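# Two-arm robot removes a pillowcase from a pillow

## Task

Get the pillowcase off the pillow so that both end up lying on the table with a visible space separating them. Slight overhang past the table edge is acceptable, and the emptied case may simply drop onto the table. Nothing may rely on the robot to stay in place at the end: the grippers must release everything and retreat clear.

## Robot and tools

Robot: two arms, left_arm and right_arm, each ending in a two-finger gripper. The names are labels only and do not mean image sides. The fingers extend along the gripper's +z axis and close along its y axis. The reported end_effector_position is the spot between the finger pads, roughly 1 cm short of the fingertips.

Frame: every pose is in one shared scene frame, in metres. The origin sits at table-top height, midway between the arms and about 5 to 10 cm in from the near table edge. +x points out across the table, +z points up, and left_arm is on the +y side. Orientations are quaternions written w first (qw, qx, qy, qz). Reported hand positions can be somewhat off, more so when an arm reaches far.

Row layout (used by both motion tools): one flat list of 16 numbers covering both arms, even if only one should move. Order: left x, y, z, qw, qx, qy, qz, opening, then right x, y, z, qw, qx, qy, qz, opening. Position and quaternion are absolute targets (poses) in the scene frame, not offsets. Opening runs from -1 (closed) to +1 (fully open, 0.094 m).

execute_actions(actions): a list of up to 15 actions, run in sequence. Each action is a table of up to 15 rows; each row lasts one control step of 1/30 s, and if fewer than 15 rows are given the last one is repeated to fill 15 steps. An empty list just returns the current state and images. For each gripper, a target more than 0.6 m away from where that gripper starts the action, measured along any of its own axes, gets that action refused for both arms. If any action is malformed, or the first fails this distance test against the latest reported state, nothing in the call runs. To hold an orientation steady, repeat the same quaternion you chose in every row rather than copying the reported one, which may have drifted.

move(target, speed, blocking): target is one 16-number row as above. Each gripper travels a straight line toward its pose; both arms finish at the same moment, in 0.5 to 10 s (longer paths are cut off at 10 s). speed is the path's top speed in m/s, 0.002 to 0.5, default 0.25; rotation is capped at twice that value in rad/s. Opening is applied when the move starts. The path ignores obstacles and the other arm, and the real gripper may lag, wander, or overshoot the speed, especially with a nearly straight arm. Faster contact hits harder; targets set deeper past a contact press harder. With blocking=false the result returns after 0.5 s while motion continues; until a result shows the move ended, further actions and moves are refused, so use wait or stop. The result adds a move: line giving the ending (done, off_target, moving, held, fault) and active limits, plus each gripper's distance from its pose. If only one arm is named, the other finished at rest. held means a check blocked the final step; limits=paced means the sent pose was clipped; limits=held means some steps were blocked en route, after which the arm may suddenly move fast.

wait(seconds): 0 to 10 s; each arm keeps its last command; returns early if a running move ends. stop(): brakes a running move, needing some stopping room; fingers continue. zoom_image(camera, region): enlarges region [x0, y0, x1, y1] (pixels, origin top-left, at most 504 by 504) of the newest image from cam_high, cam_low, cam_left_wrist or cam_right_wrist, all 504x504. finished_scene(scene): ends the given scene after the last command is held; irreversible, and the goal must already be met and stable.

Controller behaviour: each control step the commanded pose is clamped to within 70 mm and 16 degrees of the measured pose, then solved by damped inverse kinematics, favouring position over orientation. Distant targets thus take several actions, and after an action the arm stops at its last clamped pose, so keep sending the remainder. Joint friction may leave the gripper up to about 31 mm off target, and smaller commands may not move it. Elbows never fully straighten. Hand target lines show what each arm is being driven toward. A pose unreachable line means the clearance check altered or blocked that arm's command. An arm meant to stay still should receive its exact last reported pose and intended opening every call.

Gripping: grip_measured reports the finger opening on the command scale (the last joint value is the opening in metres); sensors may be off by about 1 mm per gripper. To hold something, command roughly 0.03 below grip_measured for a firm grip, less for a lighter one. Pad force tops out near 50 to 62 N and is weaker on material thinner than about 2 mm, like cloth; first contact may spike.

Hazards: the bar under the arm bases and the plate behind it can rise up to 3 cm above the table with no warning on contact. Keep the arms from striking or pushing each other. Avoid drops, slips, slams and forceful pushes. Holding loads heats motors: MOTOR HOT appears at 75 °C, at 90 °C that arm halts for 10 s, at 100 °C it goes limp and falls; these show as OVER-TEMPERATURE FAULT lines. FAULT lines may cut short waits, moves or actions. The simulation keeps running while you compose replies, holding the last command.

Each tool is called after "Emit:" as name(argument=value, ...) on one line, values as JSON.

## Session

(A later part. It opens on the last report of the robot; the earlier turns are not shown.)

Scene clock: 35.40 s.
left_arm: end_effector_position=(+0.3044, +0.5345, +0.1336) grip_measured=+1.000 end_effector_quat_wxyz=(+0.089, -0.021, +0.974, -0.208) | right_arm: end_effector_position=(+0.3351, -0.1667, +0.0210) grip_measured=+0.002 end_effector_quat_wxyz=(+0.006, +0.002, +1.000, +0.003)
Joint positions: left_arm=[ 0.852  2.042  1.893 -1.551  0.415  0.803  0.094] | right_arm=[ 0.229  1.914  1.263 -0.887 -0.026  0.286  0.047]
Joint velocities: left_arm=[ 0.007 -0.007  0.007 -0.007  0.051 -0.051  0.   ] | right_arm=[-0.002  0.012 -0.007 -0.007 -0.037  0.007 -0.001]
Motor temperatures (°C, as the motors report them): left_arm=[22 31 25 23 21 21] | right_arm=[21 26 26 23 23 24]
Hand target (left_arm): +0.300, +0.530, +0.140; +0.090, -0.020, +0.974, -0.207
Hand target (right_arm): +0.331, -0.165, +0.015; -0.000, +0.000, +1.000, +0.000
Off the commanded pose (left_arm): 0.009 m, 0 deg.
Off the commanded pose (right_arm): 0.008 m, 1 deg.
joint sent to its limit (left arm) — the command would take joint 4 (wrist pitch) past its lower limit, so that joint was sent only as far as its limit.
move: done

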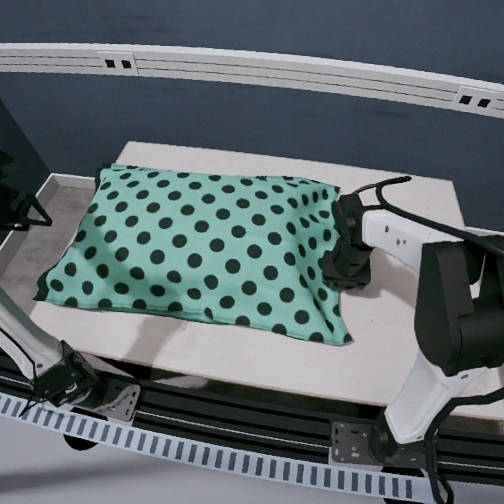

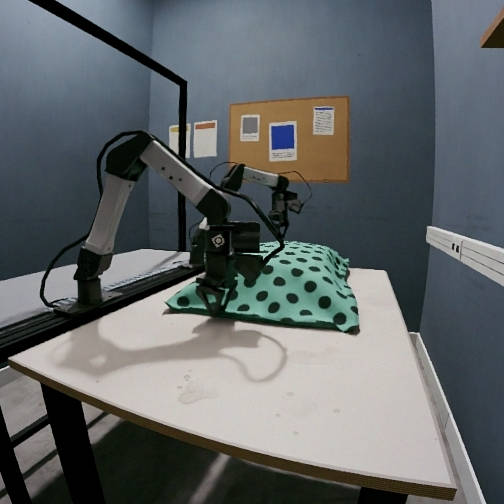

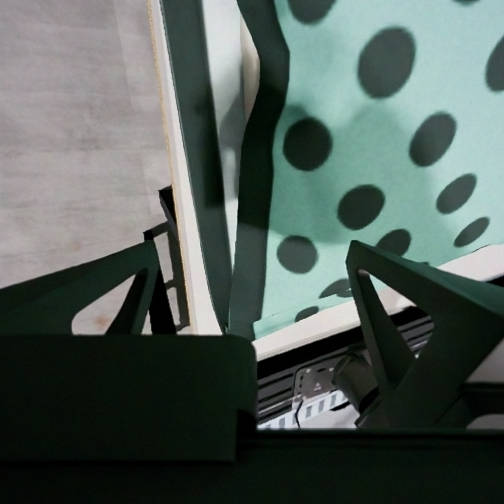

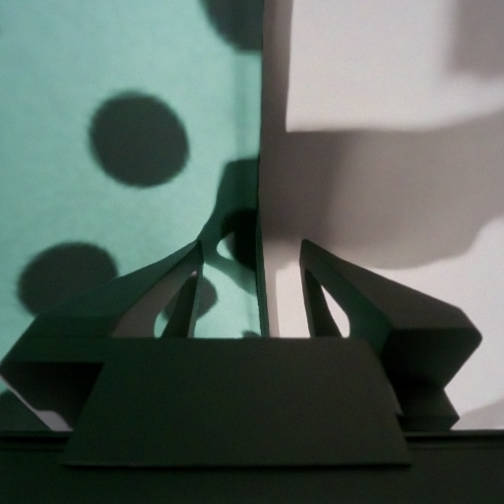

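Close.

Emit:
move(target=[0.30,0.53,0.14,0.089,-0.02,0.974,-0.208,1, 0.33,-0.165,0.012,0,0,1,0,-1], speed=0.05)

Emit:
move(target=[0.30,0.53,0.14,0.089,-0.02,0.974,-0.208,1, 0.33,-0.24,0.04,0,0,1,0,-1], speed=0.05)

Scene clock: 36.23 s.
left_arm: end_effector_position=(+0.3044, +0.5345, +0.1336) grip_measured=+1.000 end_effector_quat_wxyz=(+0.089, -0.021, +0.974, -0.208) | right_arm: end_effector_position=(+0.3374, -0.1661, +0.0211) grip_measured=-0.981 end_effector_quat_wxyz=(+0.011, +0.002, +1.000, +0.005)
Joint positions: left_arm=[ 0.852  2.042  1.893 -1.551  0.415  0.803  0.094] | right_arm=[ 0.229  1.914  1.263 -0.877 -0.026  0.286  0.001]
Joint velocities: left_arm=[-0.002  0.017  0.002 -0.051 -0.037 -0.051  0.   ] | right_arm=[ 0.002  0.022  0.002  0.081 -0.037 -0.066  0.   ]
Motor temperatures (°C, as the motors report them): left_arm=[22 31 25 23 21 21] | right_arm=[21 26 26 23 23 24]
Hand target (left_arm): +0.300, +0.530, +0.140; +0.090, -0.020, +0.974, -0.207
Hand target (right_arm): +0.330, -0.165, +0.012; -0.000, -0.000, +1.000, +0.000
Off the commanded pose (left_arm): 0.009 m, 0 deg.
Off the commanded pose (right_arm): 0.012 m, 1 deg.
joint sent to its limit (left arm) — the command would take joint 4 (wrist pitch) past its lower limit, so that joint was sent only as far as its limit.
move: off_target (right_arm)

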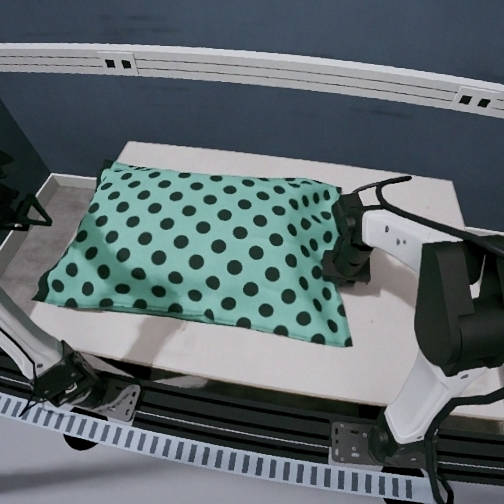

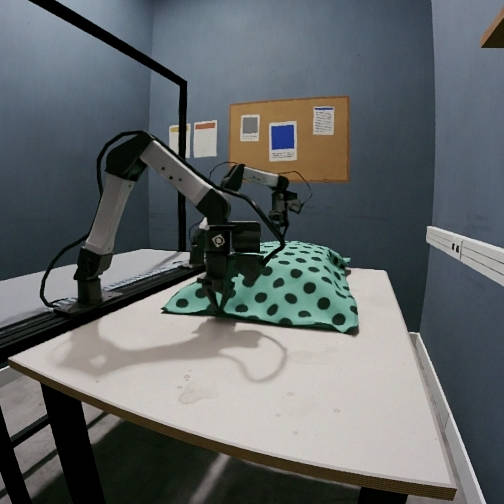

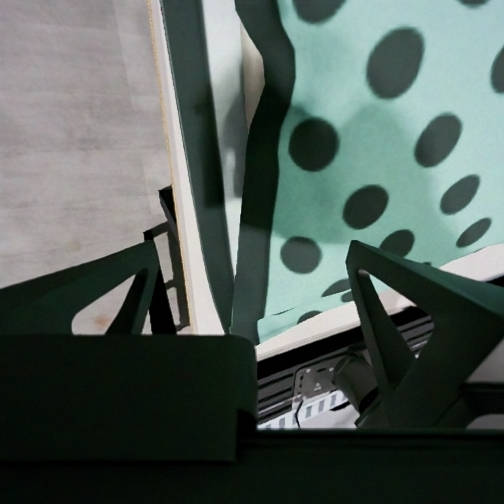

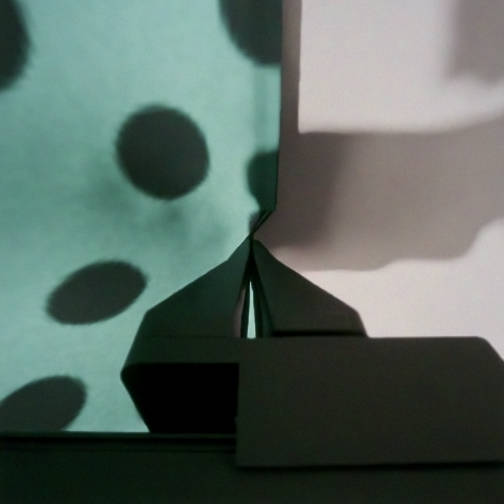

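Scene clock: 38.10 s.
left_arm: end_effector_position=(+0.3044, +0.5345, +0.1336) grip_measured=+1.000 end_effector_quat_wxyz=(+0.089, -0.021, +0.974, -0.208) | right_arm: end_effector_position=(+0.3401, -0.2272, +0.0382) grip_measured=-0.981 end_effector_quat_wxyz=(+0.012, -0.006, +1.000, +0.016)
Joint positions: left_arm=[ 0.852  2.042  1.893 -1.551  0.415  0.803  0.094] | right_arm=[ 0.038  1.857  1.252 -0.924 -0.056  0.08   0.001]
Joint velocities: left_arm=[-0.002  0.007 -0.012  0.066 -0.051 -0.007  0.   ] | right_arm=[-0.002 -0.017 -0.012 -0.066  0.007 -0.022 -0.001]
Motor temperatures (°C, as the motors report them): left_arm=[22 32 25 23 21 21] | right_arm=[21 27 26 23 23 24]
Hand target (left_arm): +0.300, +0.530, +0.140; +0.090, -0.020, +0.974, -0.207
Hand target (right_arm): +0.330, -0.240, +0.040; +0.001, -0.000, +1.000, -0.000
Off the commanded pose (left_arm): 0.009 m, 0 deg.
Off the commanded pose (right_arm): 0.016 m, 2 deg.
joint sent to its limit (left arm) — the command would take joint 4 (wrist pitch) past its lower limit, so that joint was sent only as far as its limit.
move: off_target (right_arm)

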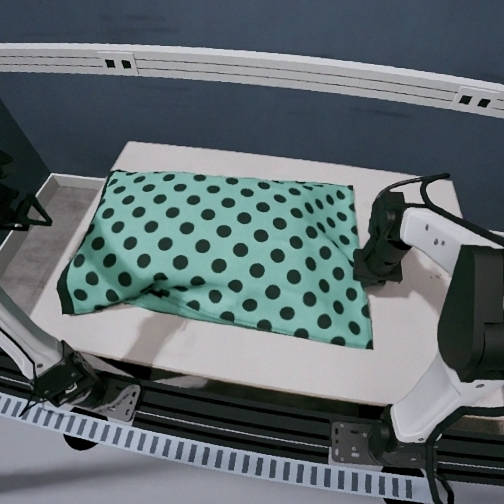

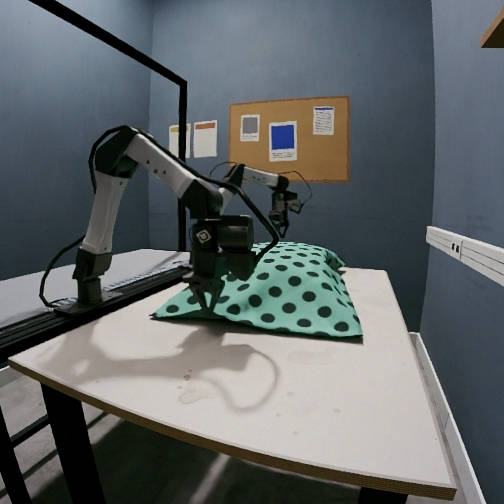

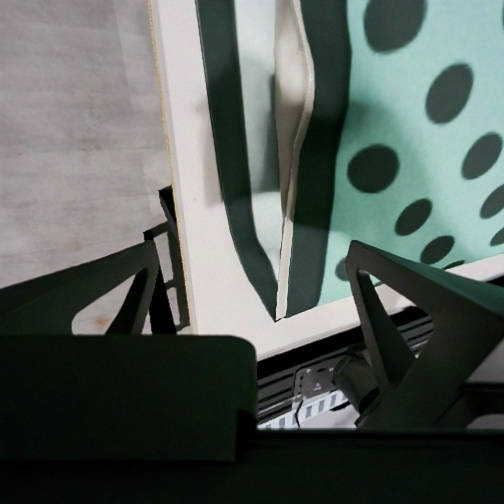

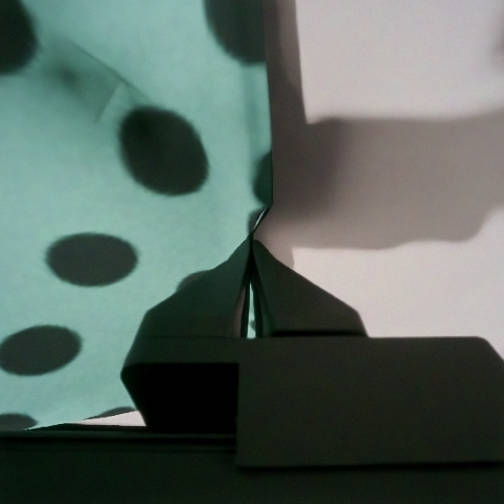

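Emit:
move(target=[0.31,0.47,0.12,0.089,-0.02,0.974,-0.208,1, 0.33,-0.29,0.05,0,0,1,0,-1], speed=0.05)

Scene clock: 40.07 s.
left_arm: end_effector_position=(+0.3099, +0.4754, +0.1160) grip_measured=+1.000 end_effector_quat_wxyz=(+0.082, -0.021, +0.975, -0.206) | right_arm: end_effector_position=(+0.3321, -0.2761, +0.0429) grip_measured=-0.981 end_effector_quat_wxyz=(-0.001, -0.006, +1.000, +0.021)
Joint positions: left_arm=[ 0.717  1.886  1.6   -1.363  0.416  0.658  0.094] | right_arm=[-0.116  1.846  1.252 -0.97  -0.071 -0.076  0.001]
Joint velocities: left_arm=[ 0.002 -0.002  0.002 -0.007 -0.022 -0.037  0.   ] | right_arm=[-0.017 -0.007 -0.007 -0.095  0.007 -0.007 -0.002]
Motor temperatures (°C, as the motors report them): left_arm=[22 32 25 23 21 21] | right_arm=[21 27 27 23 23 24]
Hand target (left_arm): +0.309, +0.470, +0.120; +0.088, -0.020, +0.974, -0.207
Hand target (right_arm): +0.330, -0.290, +0.050; +0.000, +0.000, +1.000, -0.000
Off the commanded pose (left_arm): 0.007 m, 1 deg.
Off the commanded pose (right_arm): 0.016 m, 3 deg.
move: off_target (right_arm)

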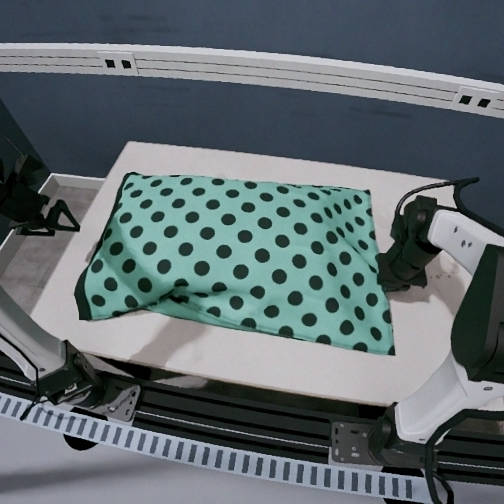

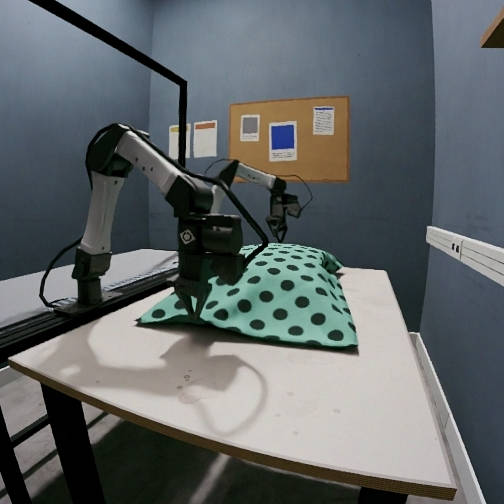

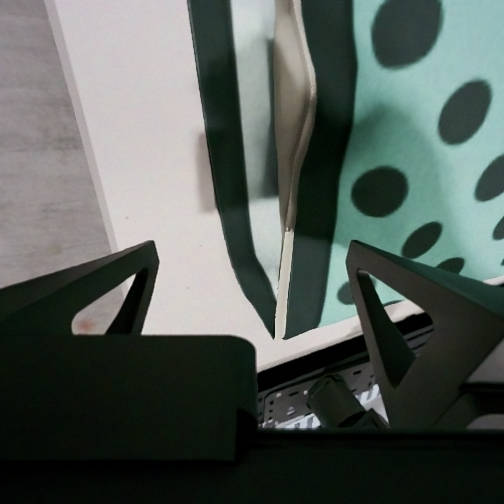

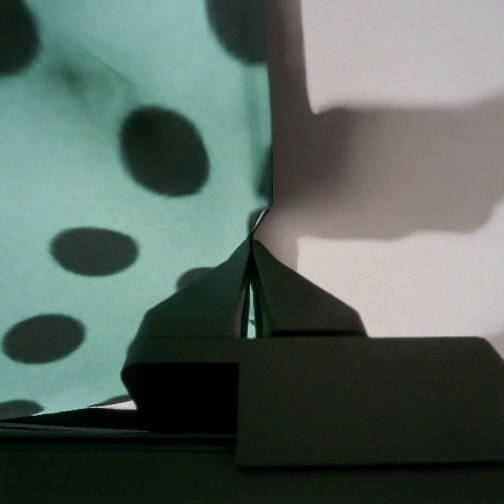

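Emit:
move(target=[0.37,0.41,0.10,0,0,0.954,-0.301,1, 0.33,-0.29,0.05,0,0,1,0,-1], speed=0.1)

Scene clock: 42.00 s.
left_arm: end_effector_position=(+0.3663, +0.4132, +0.0950) grip_measured=+1.000 end_effector_quat_wxyz=(-0.004, -0.000, +0.956, -0.293) | right_arm: end_effector_position=(+0.3318, -0.2760, +0.0429) grip_measured=-0.981 end_effector_quat_wxyz=(-0.002, -0.007, +1.000, +0.022)
Joint positions: left_arm=[ 0.517  2.178  1.891 -1.54   0.496  0.547  0.094] | right_arm=[-0.116  1.846  1.252 -0.971 -0.071 -0.077  0.001]
Joint velocities: left_arm=[-0.012 -0.012 -0.002 -0.022  0.022 -0.022  0.   ] | right_arm=[ 0.007 -0.022 -0.012 -0.007 -0.007  0.007 -0.001]
Motor temperatures (°C, as the motors report them): left_arm=[22 33 26 22 21 21] | right_arm=[21 28 27 23 23 24]
Hand target (left_arm): +0.369, +0.410, +0.100; -0.003, -0.001, +0.955, -0.298
Hand target (right_arm): +0.330, -0.290, +0.050; -0.000, +0.000, +1.000, +0.000
Off the commanded pose (left_arm): 0.007 m, 1 deg.
Off the commanded pose (right_arm): 0.016 m, 3 deg.
move: off_target (right_arm)

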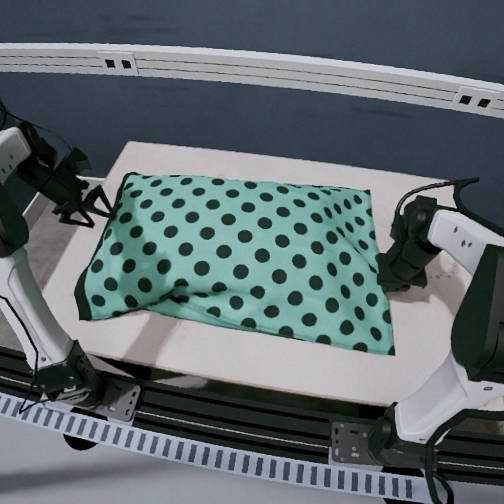

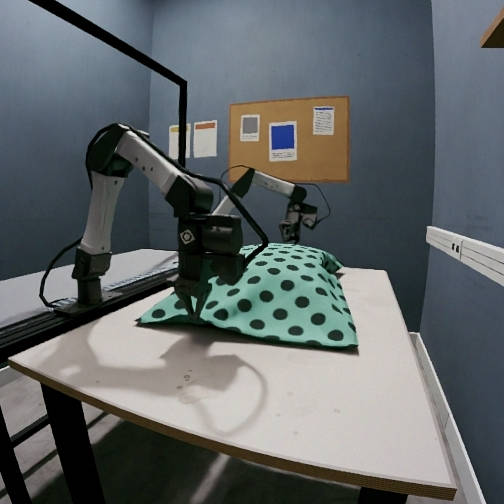

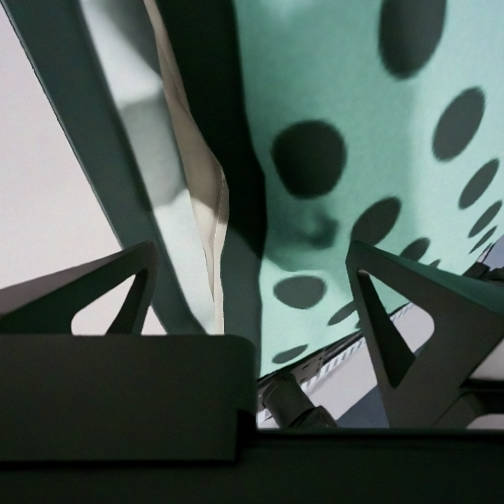

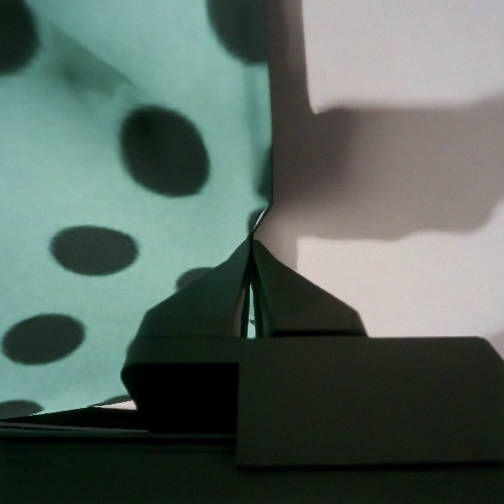

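Emit:
move(target=[0.41,0.415,0.085,0,0,0.954,-0.301,-0.1, 0.33,-0.29,0.05,0,0,1,0,-1], speed=0.08)

Scene clock: 43.40 s.
left_arm: end_effector_position=(+0.4056, +0.4190, +0.0801) grip_measured=-0.097 end_effector_quat_wxyz=(+0.009, -0.004, +0.957, -0.291) | right_arm: end_effector_position=(+0.3318, -0.2760, +0.0429) grip_measured=-0.981 end_effector_quat_wxyz=(-0.002, -0.007, +1.000, +0.022)
Joint positions: left_arm=[ 0.492  2.329  2.092 -1.549  0.512  0.506  0.042] | right_arm=[-0.116  1.846  1.252 -0.971 -0.071 -0.077  0.001]
Joint velocities: left_arm=[ 0.012 -0.002  0.017 -0.037  0.037 -0.066  0.001] | right_arm=[ 0.002  0.007  0.002 -0.022  0.051 -0.007 -0.   ]
Motor temperatures (°C, as the motors report them): left_arm=[22 33 26 22 21 21] | right_arm=[21 28 27 23 23 24]
Hand target (left_arm): +0.410, +0.414, +0.084; +0.011, -0.003, +0.955, -0.296
Hand target (right_arm): +0.330, -0.290, +0.050; -0.000, +0.000, +1.000, +0.000
Off the commanded pose (left_arm): 0.008 m, 2 deg.
Off the commanded pose (right_arm): 0.016 m, 3 deg.
joint sent to its limit (left arm) — the command would take joint 4 (wrist pitch) past its lower limit, so that joint was sent only as far as its limit.
move: off_target (right_arm)

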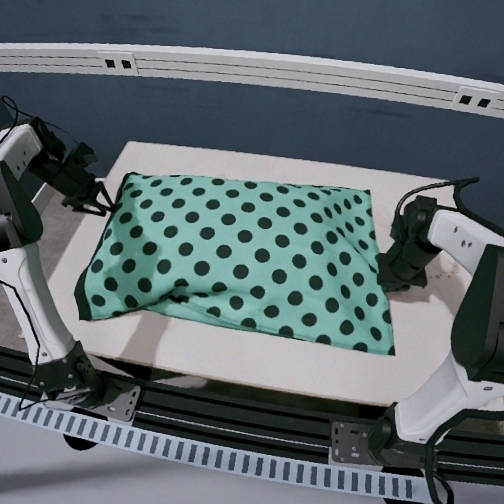

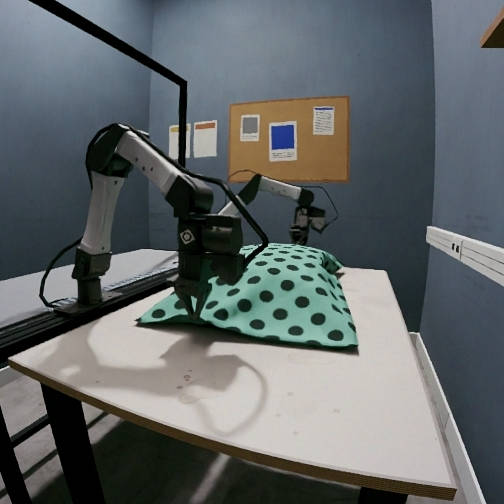

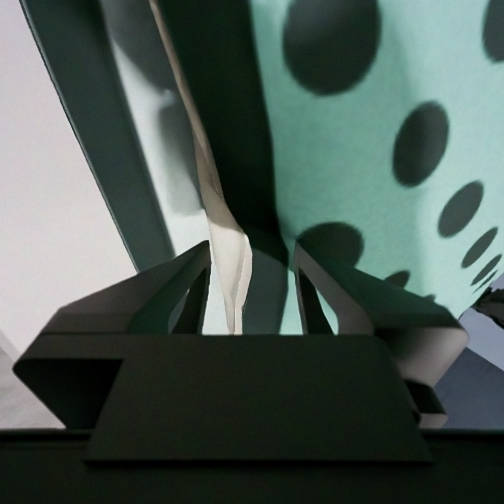

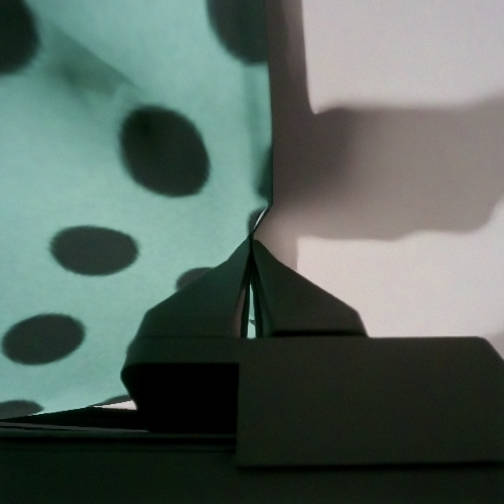

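Emit:
move(target=[0.395,0.437,0.062,0,0,0.954,-0.301,-0.1, 0.33,-0.29,0.05,0,0,1,0,-1], speed=0.05)

Scene clock: 44.57 s.
left_arm: end_effector_position=(+0.3985, +0.4377, +0.0647) grip_measured=-0.097 end_effector_quat_wxyz=(+0.008, -0.003, +0.955, -0.298) | right_arm: end_effector_position=(+0.3318, -0.2760, +0.0429) grip_measured=-0.981 end_effector_quat_wxyz=(-0.002, -0.007, +1.000, +0.022)
Joint positions: left_arm=[ 0.541  2.368  2.093 -1.549  0.511  0.568  0.042] | right_arm=[-0.116  1.846  1.252 -0.971 -0.071 -0.077  0.001]
Joint velocities: left_arm=[-0.007  0.007 -0.002  0.066  0.007 -0.022  0.   ] | right_arm=[-0.012 -0.007  0.002  0.051 -0.022 -0.051  0.   ]
Motor temperatures (°C, as the motors report them): left_arm=[22 33 26 22 21 21] | right_arm=[21 29 27 23 23 24]
Hand target (left_arm): +0.395, +0.437, +0.062; +0.000, +0.000, +0.954, -0.301
Hand target (right_arm): +0.330, -0.290, +0.050; -0.000, -0.000, +1.000, +0.000
Off the commanded pose (left_arm): 0.004 m, 1 deg.
Off the commanded pose (right_arm): 0.016 m, 3 deg.
move: off_target (right_arm)

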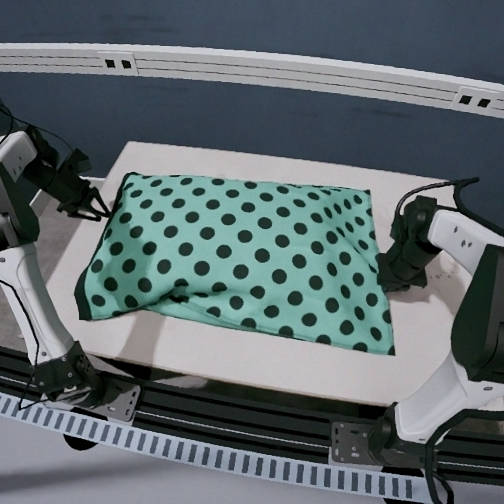

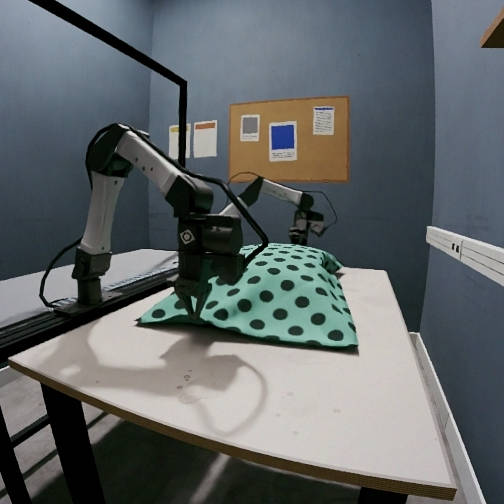

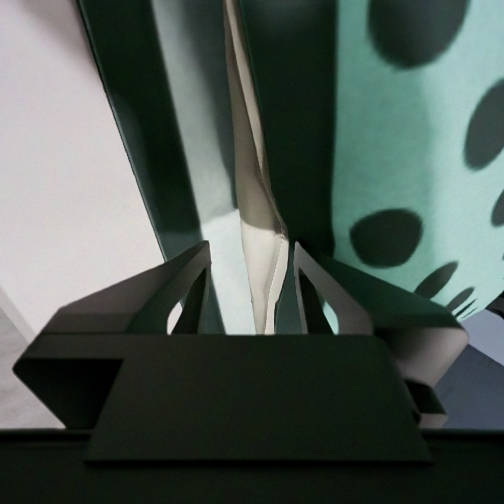

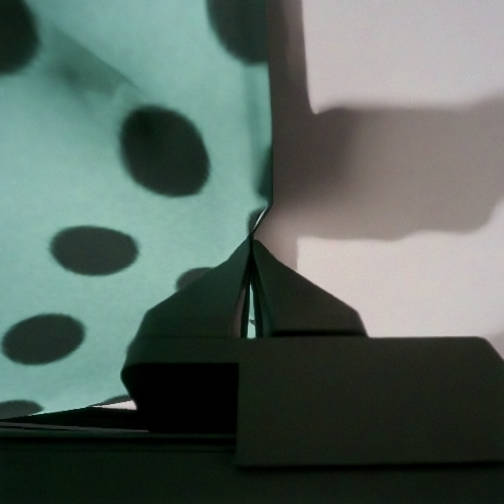

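Emit:
move(target=[0.395,0.426,0.035,0,0,0.954,-0.301,-0.1, 0.33,-0.29,0.05,0,0,1,0,-1], speed=0.03)

Scene clock: 46.23 s.
left_arm: end_effector_position=(+0.3957, +0.4317, +0.0358) grip_measured=-0.097 end_effector_quat_wxyz=(+0.005, -0.001, +0.954, -0.299) | right_arm: end_effector_position=(+0.3318, -0.2760, +0.0429) grip_measured=-0.981 end_effector_quat_wxyz=(-0.002, -0.007, +1.000, +0.022)
Joint positions: left_arm=[ 0.533  2.368  1.976 -1.435  0.511  0.564  0.042] | right_arm=[-0.116  1.846  1.252 -0.971 -0.071 -0.077  0.001]
Joint velocities: left_arm=[-0.002  0.007 -0.002  0.066 -0.007 -0.022 -0.001] | right_arm=[-0.012 -0.002 -0.012 -0.007  0.022 -0.022 -0.   ]
Motor temperatures (°C, as the motors report them): left_arm=[22 34 26 22 21 21] | right_arm=[21 29 27 23 23 24]
Hand target (left_arm): +0.394, +0.426, +0.035; -0.000, -0.000, +0.954, -0.301
Hand target (right_arm): +0.330, -0.290, +0.050; -0.000, +0.000, +1.000, +0.000
Off the commanded pose (left_arm): 0.006 m, 1 deg.
Off the commanded pose (right_arm): 0.016 m, 3 deg.
move: off_target (right_arm)

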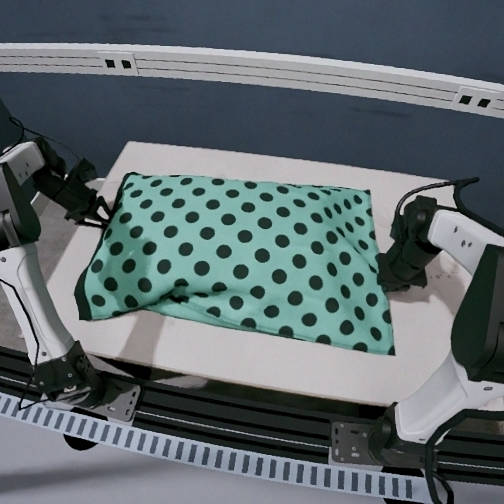

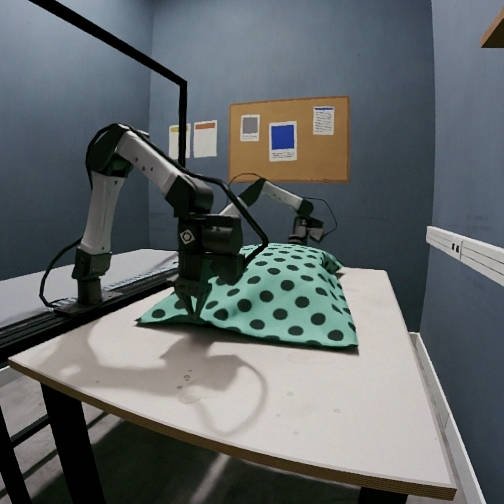

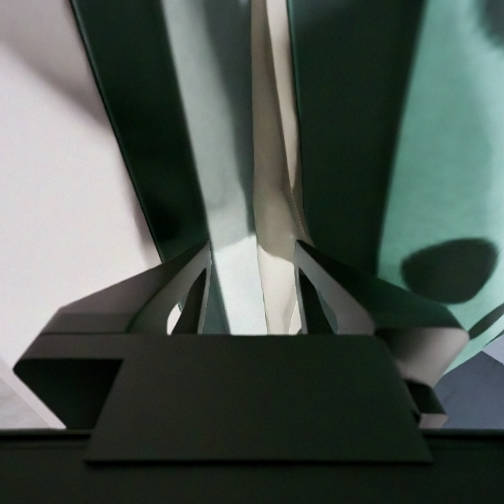

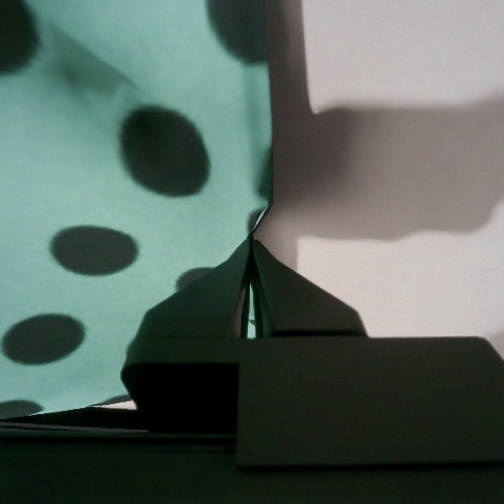

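Emit:
move(target=[0.395,0.405,0.030,0,0,0.954,-0.301,-0.1, 0.33,-0.29,0.05,0,0,1,0,-1], speed=0.03)

Scene clock: 47.53 s.
left_arm: end_effector_position=(+0.3947, +0.4120, +0.0241) grip_measured=-0.098 end_effector_quat_wxyz=(-0.004, -0.002, +0.955, -0.297) | right_arm: end_effector_position=(+0.3316, -0.2762, +0.0429) grip_measured=-0.981 end_effector_quat_wxyz=(-0.002, -0.007, +1.000, +0.021)
Joint positions: left_arm=[ 0.491  2.344  1.886 -1.36   0.511  0.518  0.042] | right_arm=[-0.116  1.846  1.252 -0.972 -0.07  -0.077  0.001]
Joint velocities: left_arm=[-0.017  0.012 -0.017 -0.007 -0.066 -0.007 -0.001] | right_arm=[-0.002  0.012 -0.012 -0.022 -0.066 -0.051  0.001]
Motor temperatures (°C, as the motors report them): left_arm=[22 34 26 22 21 21] | right_arm=[21 29 27 23 23 24]
Hand target (left_arm): +0.395, +0.405, +0.030; -0.001, +0.000, +0.954, -0.301
Hand target (right_arm): +0.330, -0.290, +0.050; -0.000, +0.000, +1.000, +0.000
Off the commanded pose (left_arm): 0.009 m, 1 deg.
Off the commanded pose (right_arm): 0.016 m, 3 deg.
move: off_target (right_arm)

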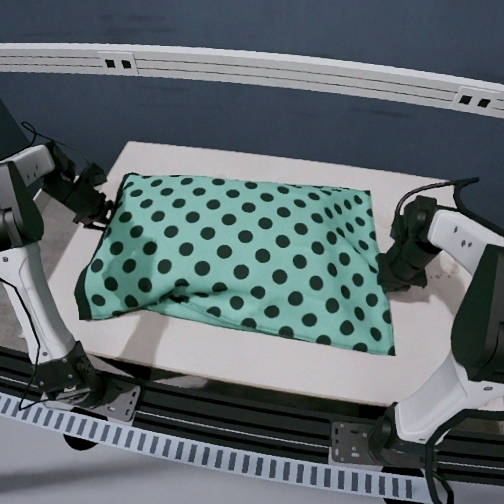

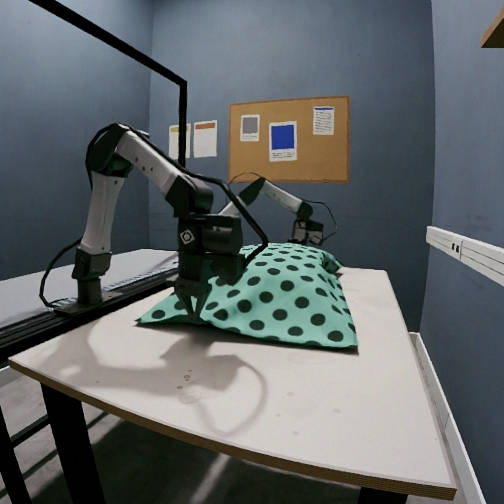

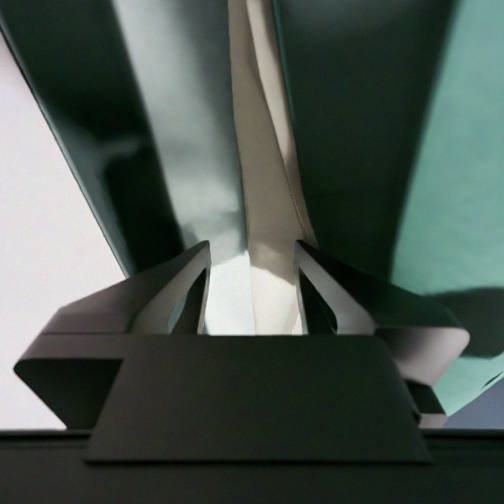

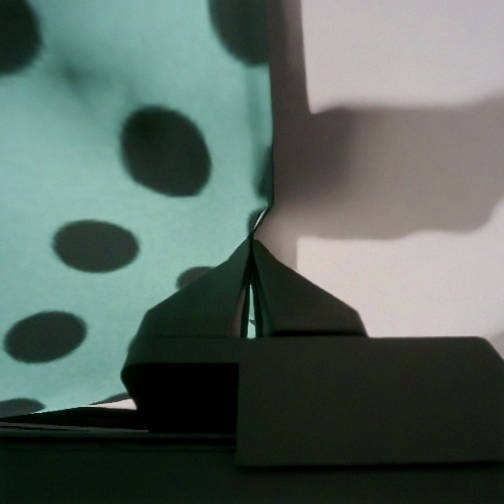

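Emit:
move(target=[0.395,0.395,0.034,0,0,0.954,-0.301,-0.1, 0.33,-0.29,0.05,0,0,1,0,-1], speed=0.03)

Emit:
move(target=[0.395,0.395,0.034,0,0,0.954,-0.301,-1, 0.33,-0.29,0.05,0,0,1,0,-1], speed=0.03)

Scene clock: 48.80 s.
left_arm: end_effector_position=(+0.3956, +0.4038, +0.0274) grip_measured=-0.098 end_effector_quat_wxyz=(-0.003, -0.002, +0.956, -0.294) | right_arm: end_effector_position=(+0.3313, -0.2769, +0.0428) grip_measured=-0.981 end_effector_quat_wxyz=(-0.003, -0.007, +1.000, +0.019)
Joint positions: left_arm=[ 0.471  2.321  1.861 -1.342  0.511  0.494  0.042] | right_arm=[-0.116  1.846  1.252 -0.973 -0.066 -0.077  0.001]
Joint velocities: left_arm=[ 0.002  0.002 -0.027 -0.066 -0.022  0.066 -0.   ] | right_arm=[ 0.002 -0.007 -0.012  0.066  0.007 -0.037 -0.   ]
Motor temperatures (°C, as the motors report them): left_arm=[22 35 26 22 21 21] | right_arm=[21 30 27 23 23 24]
Hand target (left_arm): +0.395, +0.395, +0.034; -0.001, +0.000, +0.954, -0.301
Hand target (right_arm): +0.330, -0.290, +0.050; -0.000, +0.000, +1.000, -0.000
Off the commanded pose (left_arm): 0.011 m, 1 deg.
Off the commanded pose (right_arm): 0.015 m, 2 deg.
move: off_target (left_arm, right_arm)

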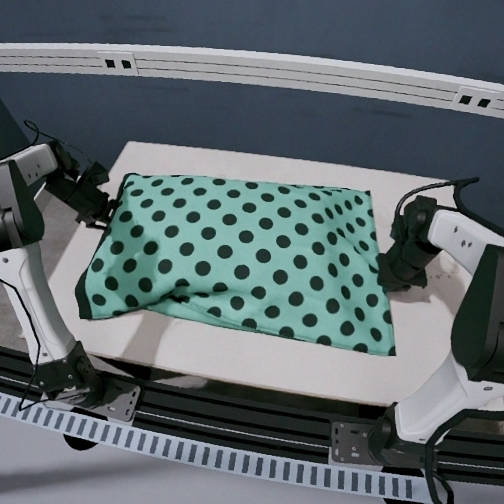

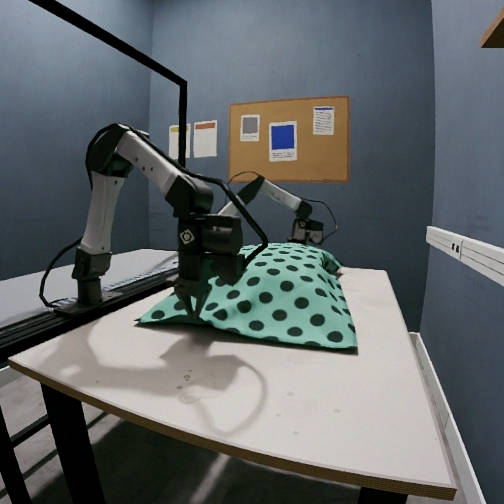

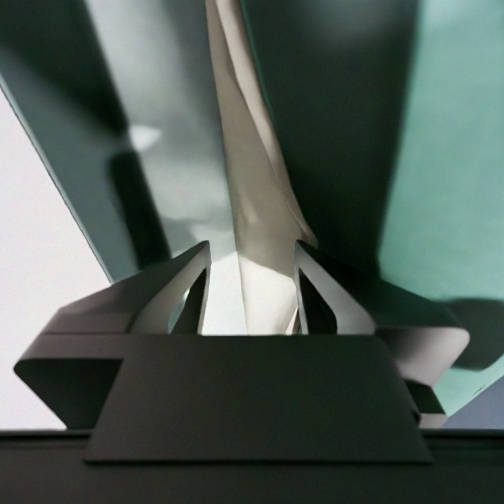

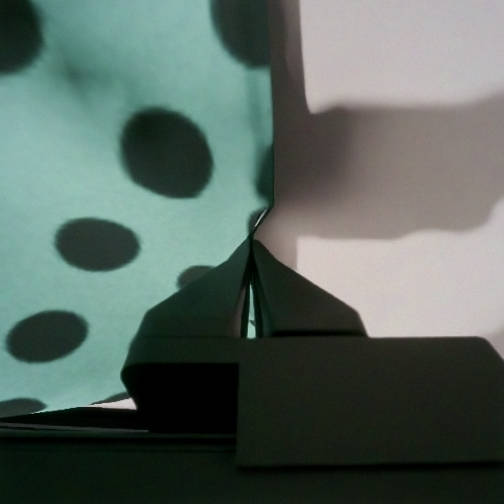

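Scene clock: 49.73 s.
left_arm: end_effector_position=(+0.3960, +0.4032, +0.0278) grip_measured=-0.977 end_effector_quat_wxyz=(-0.002, -0.003, +0.955, -0.297) | right_arm: end_effector_position=(+0.3313, -0.2769, +0.0428) grip_measured=-0.981 end_effector_quat_wxyz=(-0.003, -0.007, +1.000, +0.019)
Joint positions: left_arm=[ 0.471  2.321  1.861 -1.342  0.516  0.492  0.001] | right_arm=[-0.116  1.846  1.252 -0.973 -0.066 -0.077  0.001]
Joint velocities: left_arm=[ 0.012 -0.012  0.002  0.037 -0.051  0.051 -0.   ] | right_arm=[-0.017  0.007 -0.017  0.022  0.022 -0.066 -0.001]
Motor temperatures (°C, as the motors report them): left_arm=[22 35 26 22 21 21] | right_arm=[21 30 28 23 23 24]
Hand target (left_arm): +0.395, +0.395, +0.034; -0.000, +0.000, +0.954, -0.301
Hand target (right_arm): +0.330, -0.290, +0.050; -0.000, +0.000, +1.000, +0.000
Off the commanded pose (left_arm): 0.010 m, 1 deg.
Off the commanded pose (right_arm): 0.015 m, 2 deg.
move: off_target (right_arm)

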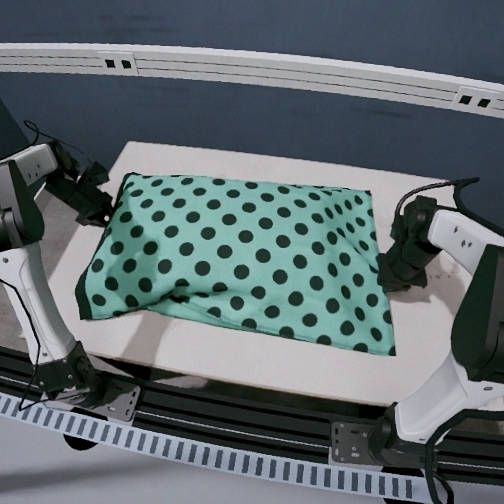

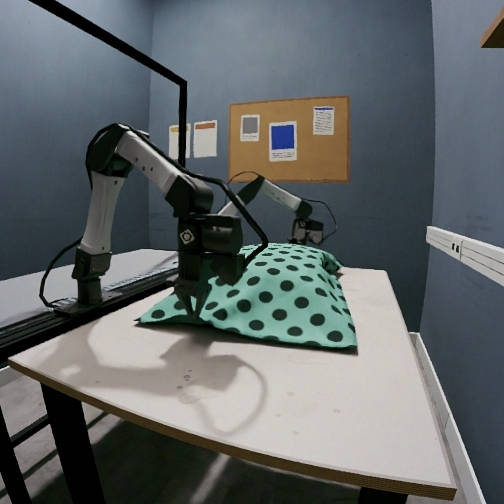

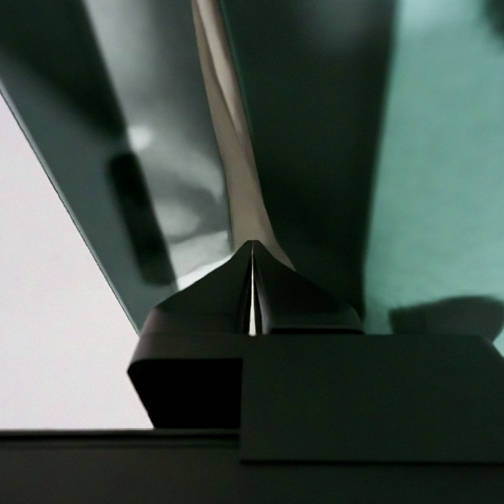

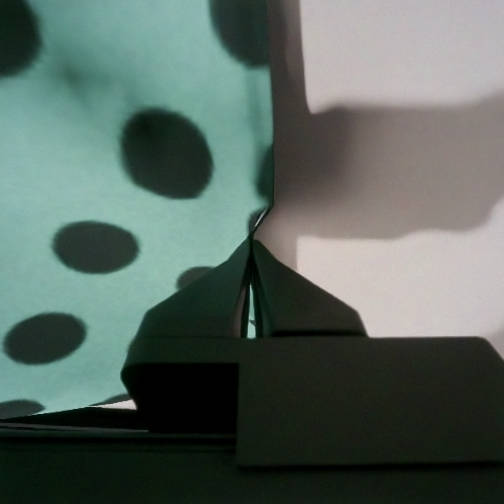

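Emit:
move(target=[0.39,0.42,0.05,0,0,0.954,-0.301,-1, 0.34,-0.36,0.06,0,0,1,0,-1], speed=0.04)

Scene clock: 52.33 s.
left_arm: end_effector_position=(+0.3892, +0.4176, +0.0446) grip_measured=-0.977 end_effector_quat_wxyz=(-0.004, -0.004, +0.953, -0.303) | right_arm: end_effector_position=(+0.3389, -0.3447, +0.0585) grip_measured=-0.981 end_effector_quat_wxyz=(+0.003, -0.007, +1.000, +0.020)
Joint positions: left_arm=[ 0.511  2.321  1.923 -1.436  0.516  0.539  0.001] | right_arm=[-0.315  1.889  1.367 -1.047 -0.071 -0.275  0.001]
Joint velocities: left_arm=[ 0.012 -0.002  0.007 -0.095 -0.037 -0.095  0.001] | right_arm=[-0.002 -0.012 -0.017  0.11   0.095 -0.022  0.   ]
Motor temperatures (°C, as the motors report them): left_arm=[22 36 26 22 21 21] | right_arm=[21 30 28 23 23 24]
Hand target (left_arm): +0.391, +0.420, +0.050; +0.000, -0.000, +0.954, -0.301
Hand target (right_arm): +0.340, -0.360, +0.060; +0.000, +0.000, +1.000, -0.001
Off the commanded pose (left_arm): 0.006 m, 1 deg.
Off the commanded pose (right_arm): 0.015 m, 2 deg.
move: off_target (right_arm)

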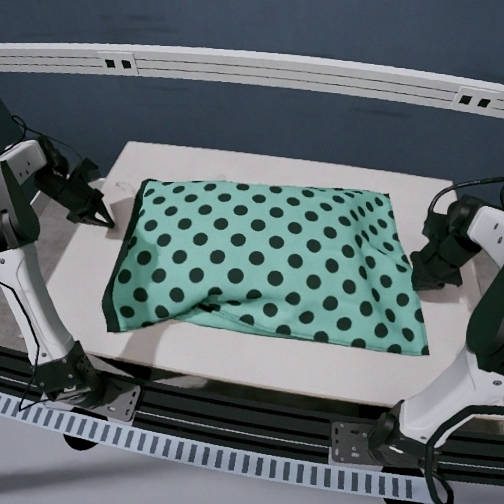

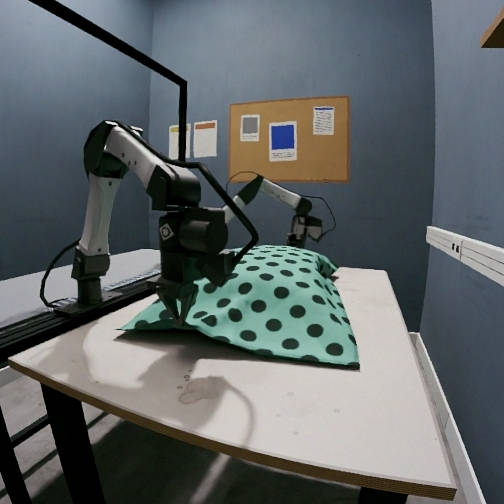

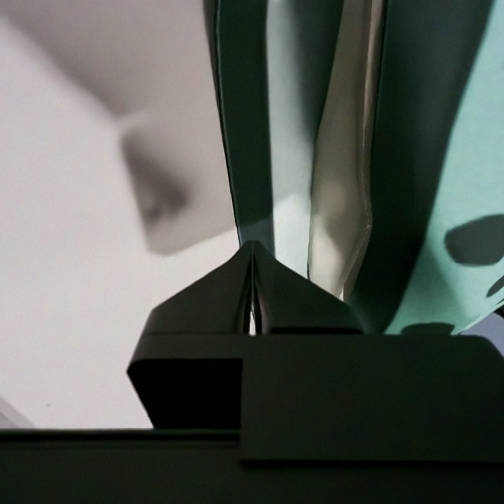

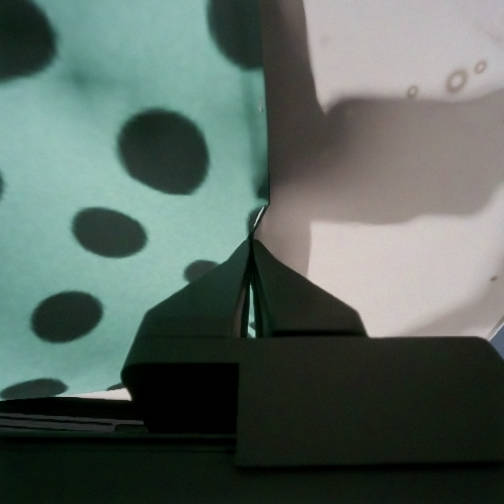

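Emit:
move(target=[0.39,0.41,0.08,0,0,0.906,-0.423,0.1, 0.34,-0.36,0.06,0,0,1,0,-1], speed=0.08)

Scene clock: 54.73 s.
left_arm: end_effector_position=(+0.3968, +0.4136, +0.0736) grip_measured=+0.097 end_effector_quat_wxyz=(+0.042, -0.017, +0.919, -0.391) | right_arm: end_effector_position=(+0.3386, -0.3445, +0.0585) grip_measured=-0.981 end_effector_quat_wxyz=(+0.003, -0.008, +1.000, +0.021)
Joint positions: left_arm=[ 0.561  2.345  1.991 -1.545  0.712  0.62   0.052] | right_arm=[-0.315  1.889  1.367 -1.048 -0.072 -0.278  0.001]
Joint velocities: left_arm=[-0.012  0.007  0.007 -0.037 -0.007 -0.022 -0.001] | right_arm=[-0.012 -0.007  0.012  0.022  0.037  0.066  0.   ]
Motor temperatures (°C, as the motors report them): left_arm=[22 37 26 22 21 21] | right_arm=[21 30 28 23 23 24]
Hand target (left_arm): +0.391, +0.410, +0.080; +0.040, -0.019, +0.916, -0.400
Hand target (right_arm): +0.340, -0.360, +0.060; -0.000, +0.000, +1.000, +0.000
Off the commanded pose (left_arm): 0.010 m, 6 deg.
Off the commanded pose (right_arm): 0.016 m, 3 deg.
joint sent to its limit (left arm) — the command would take joint 4 (wrist pitch) past its lower limit, so that joint was sent only as far as its limit.
move: off_target (left_arm, right_arm)

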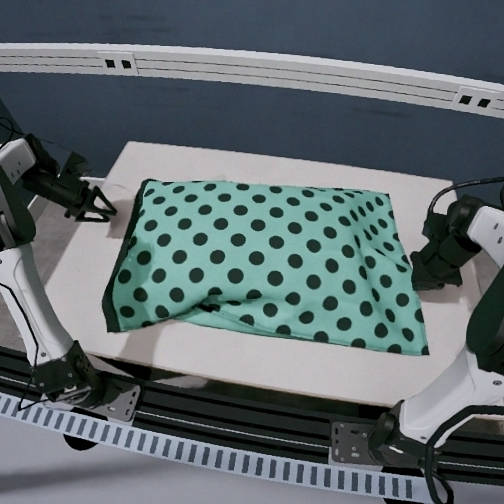

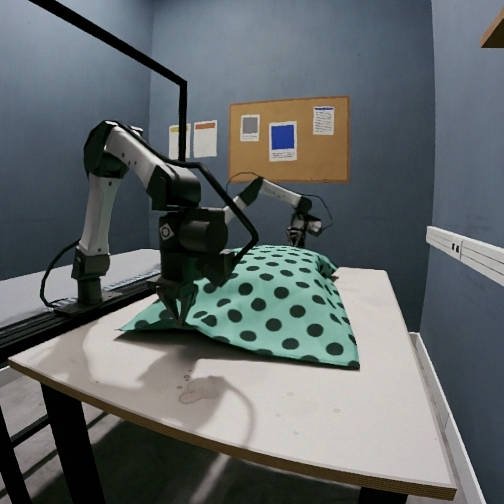

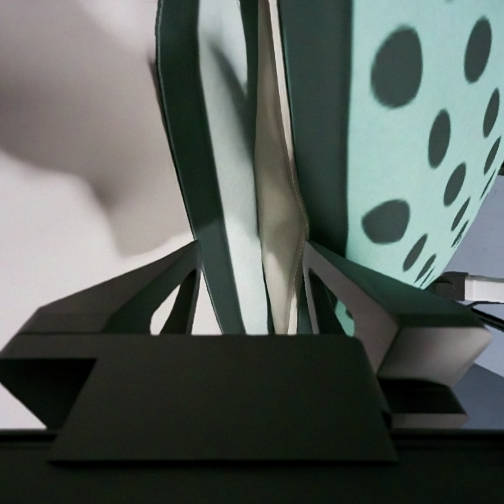

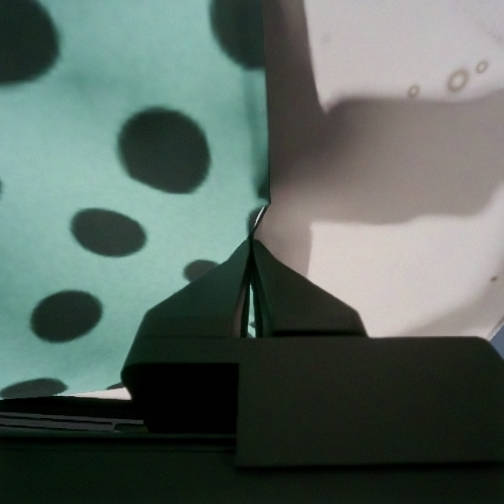

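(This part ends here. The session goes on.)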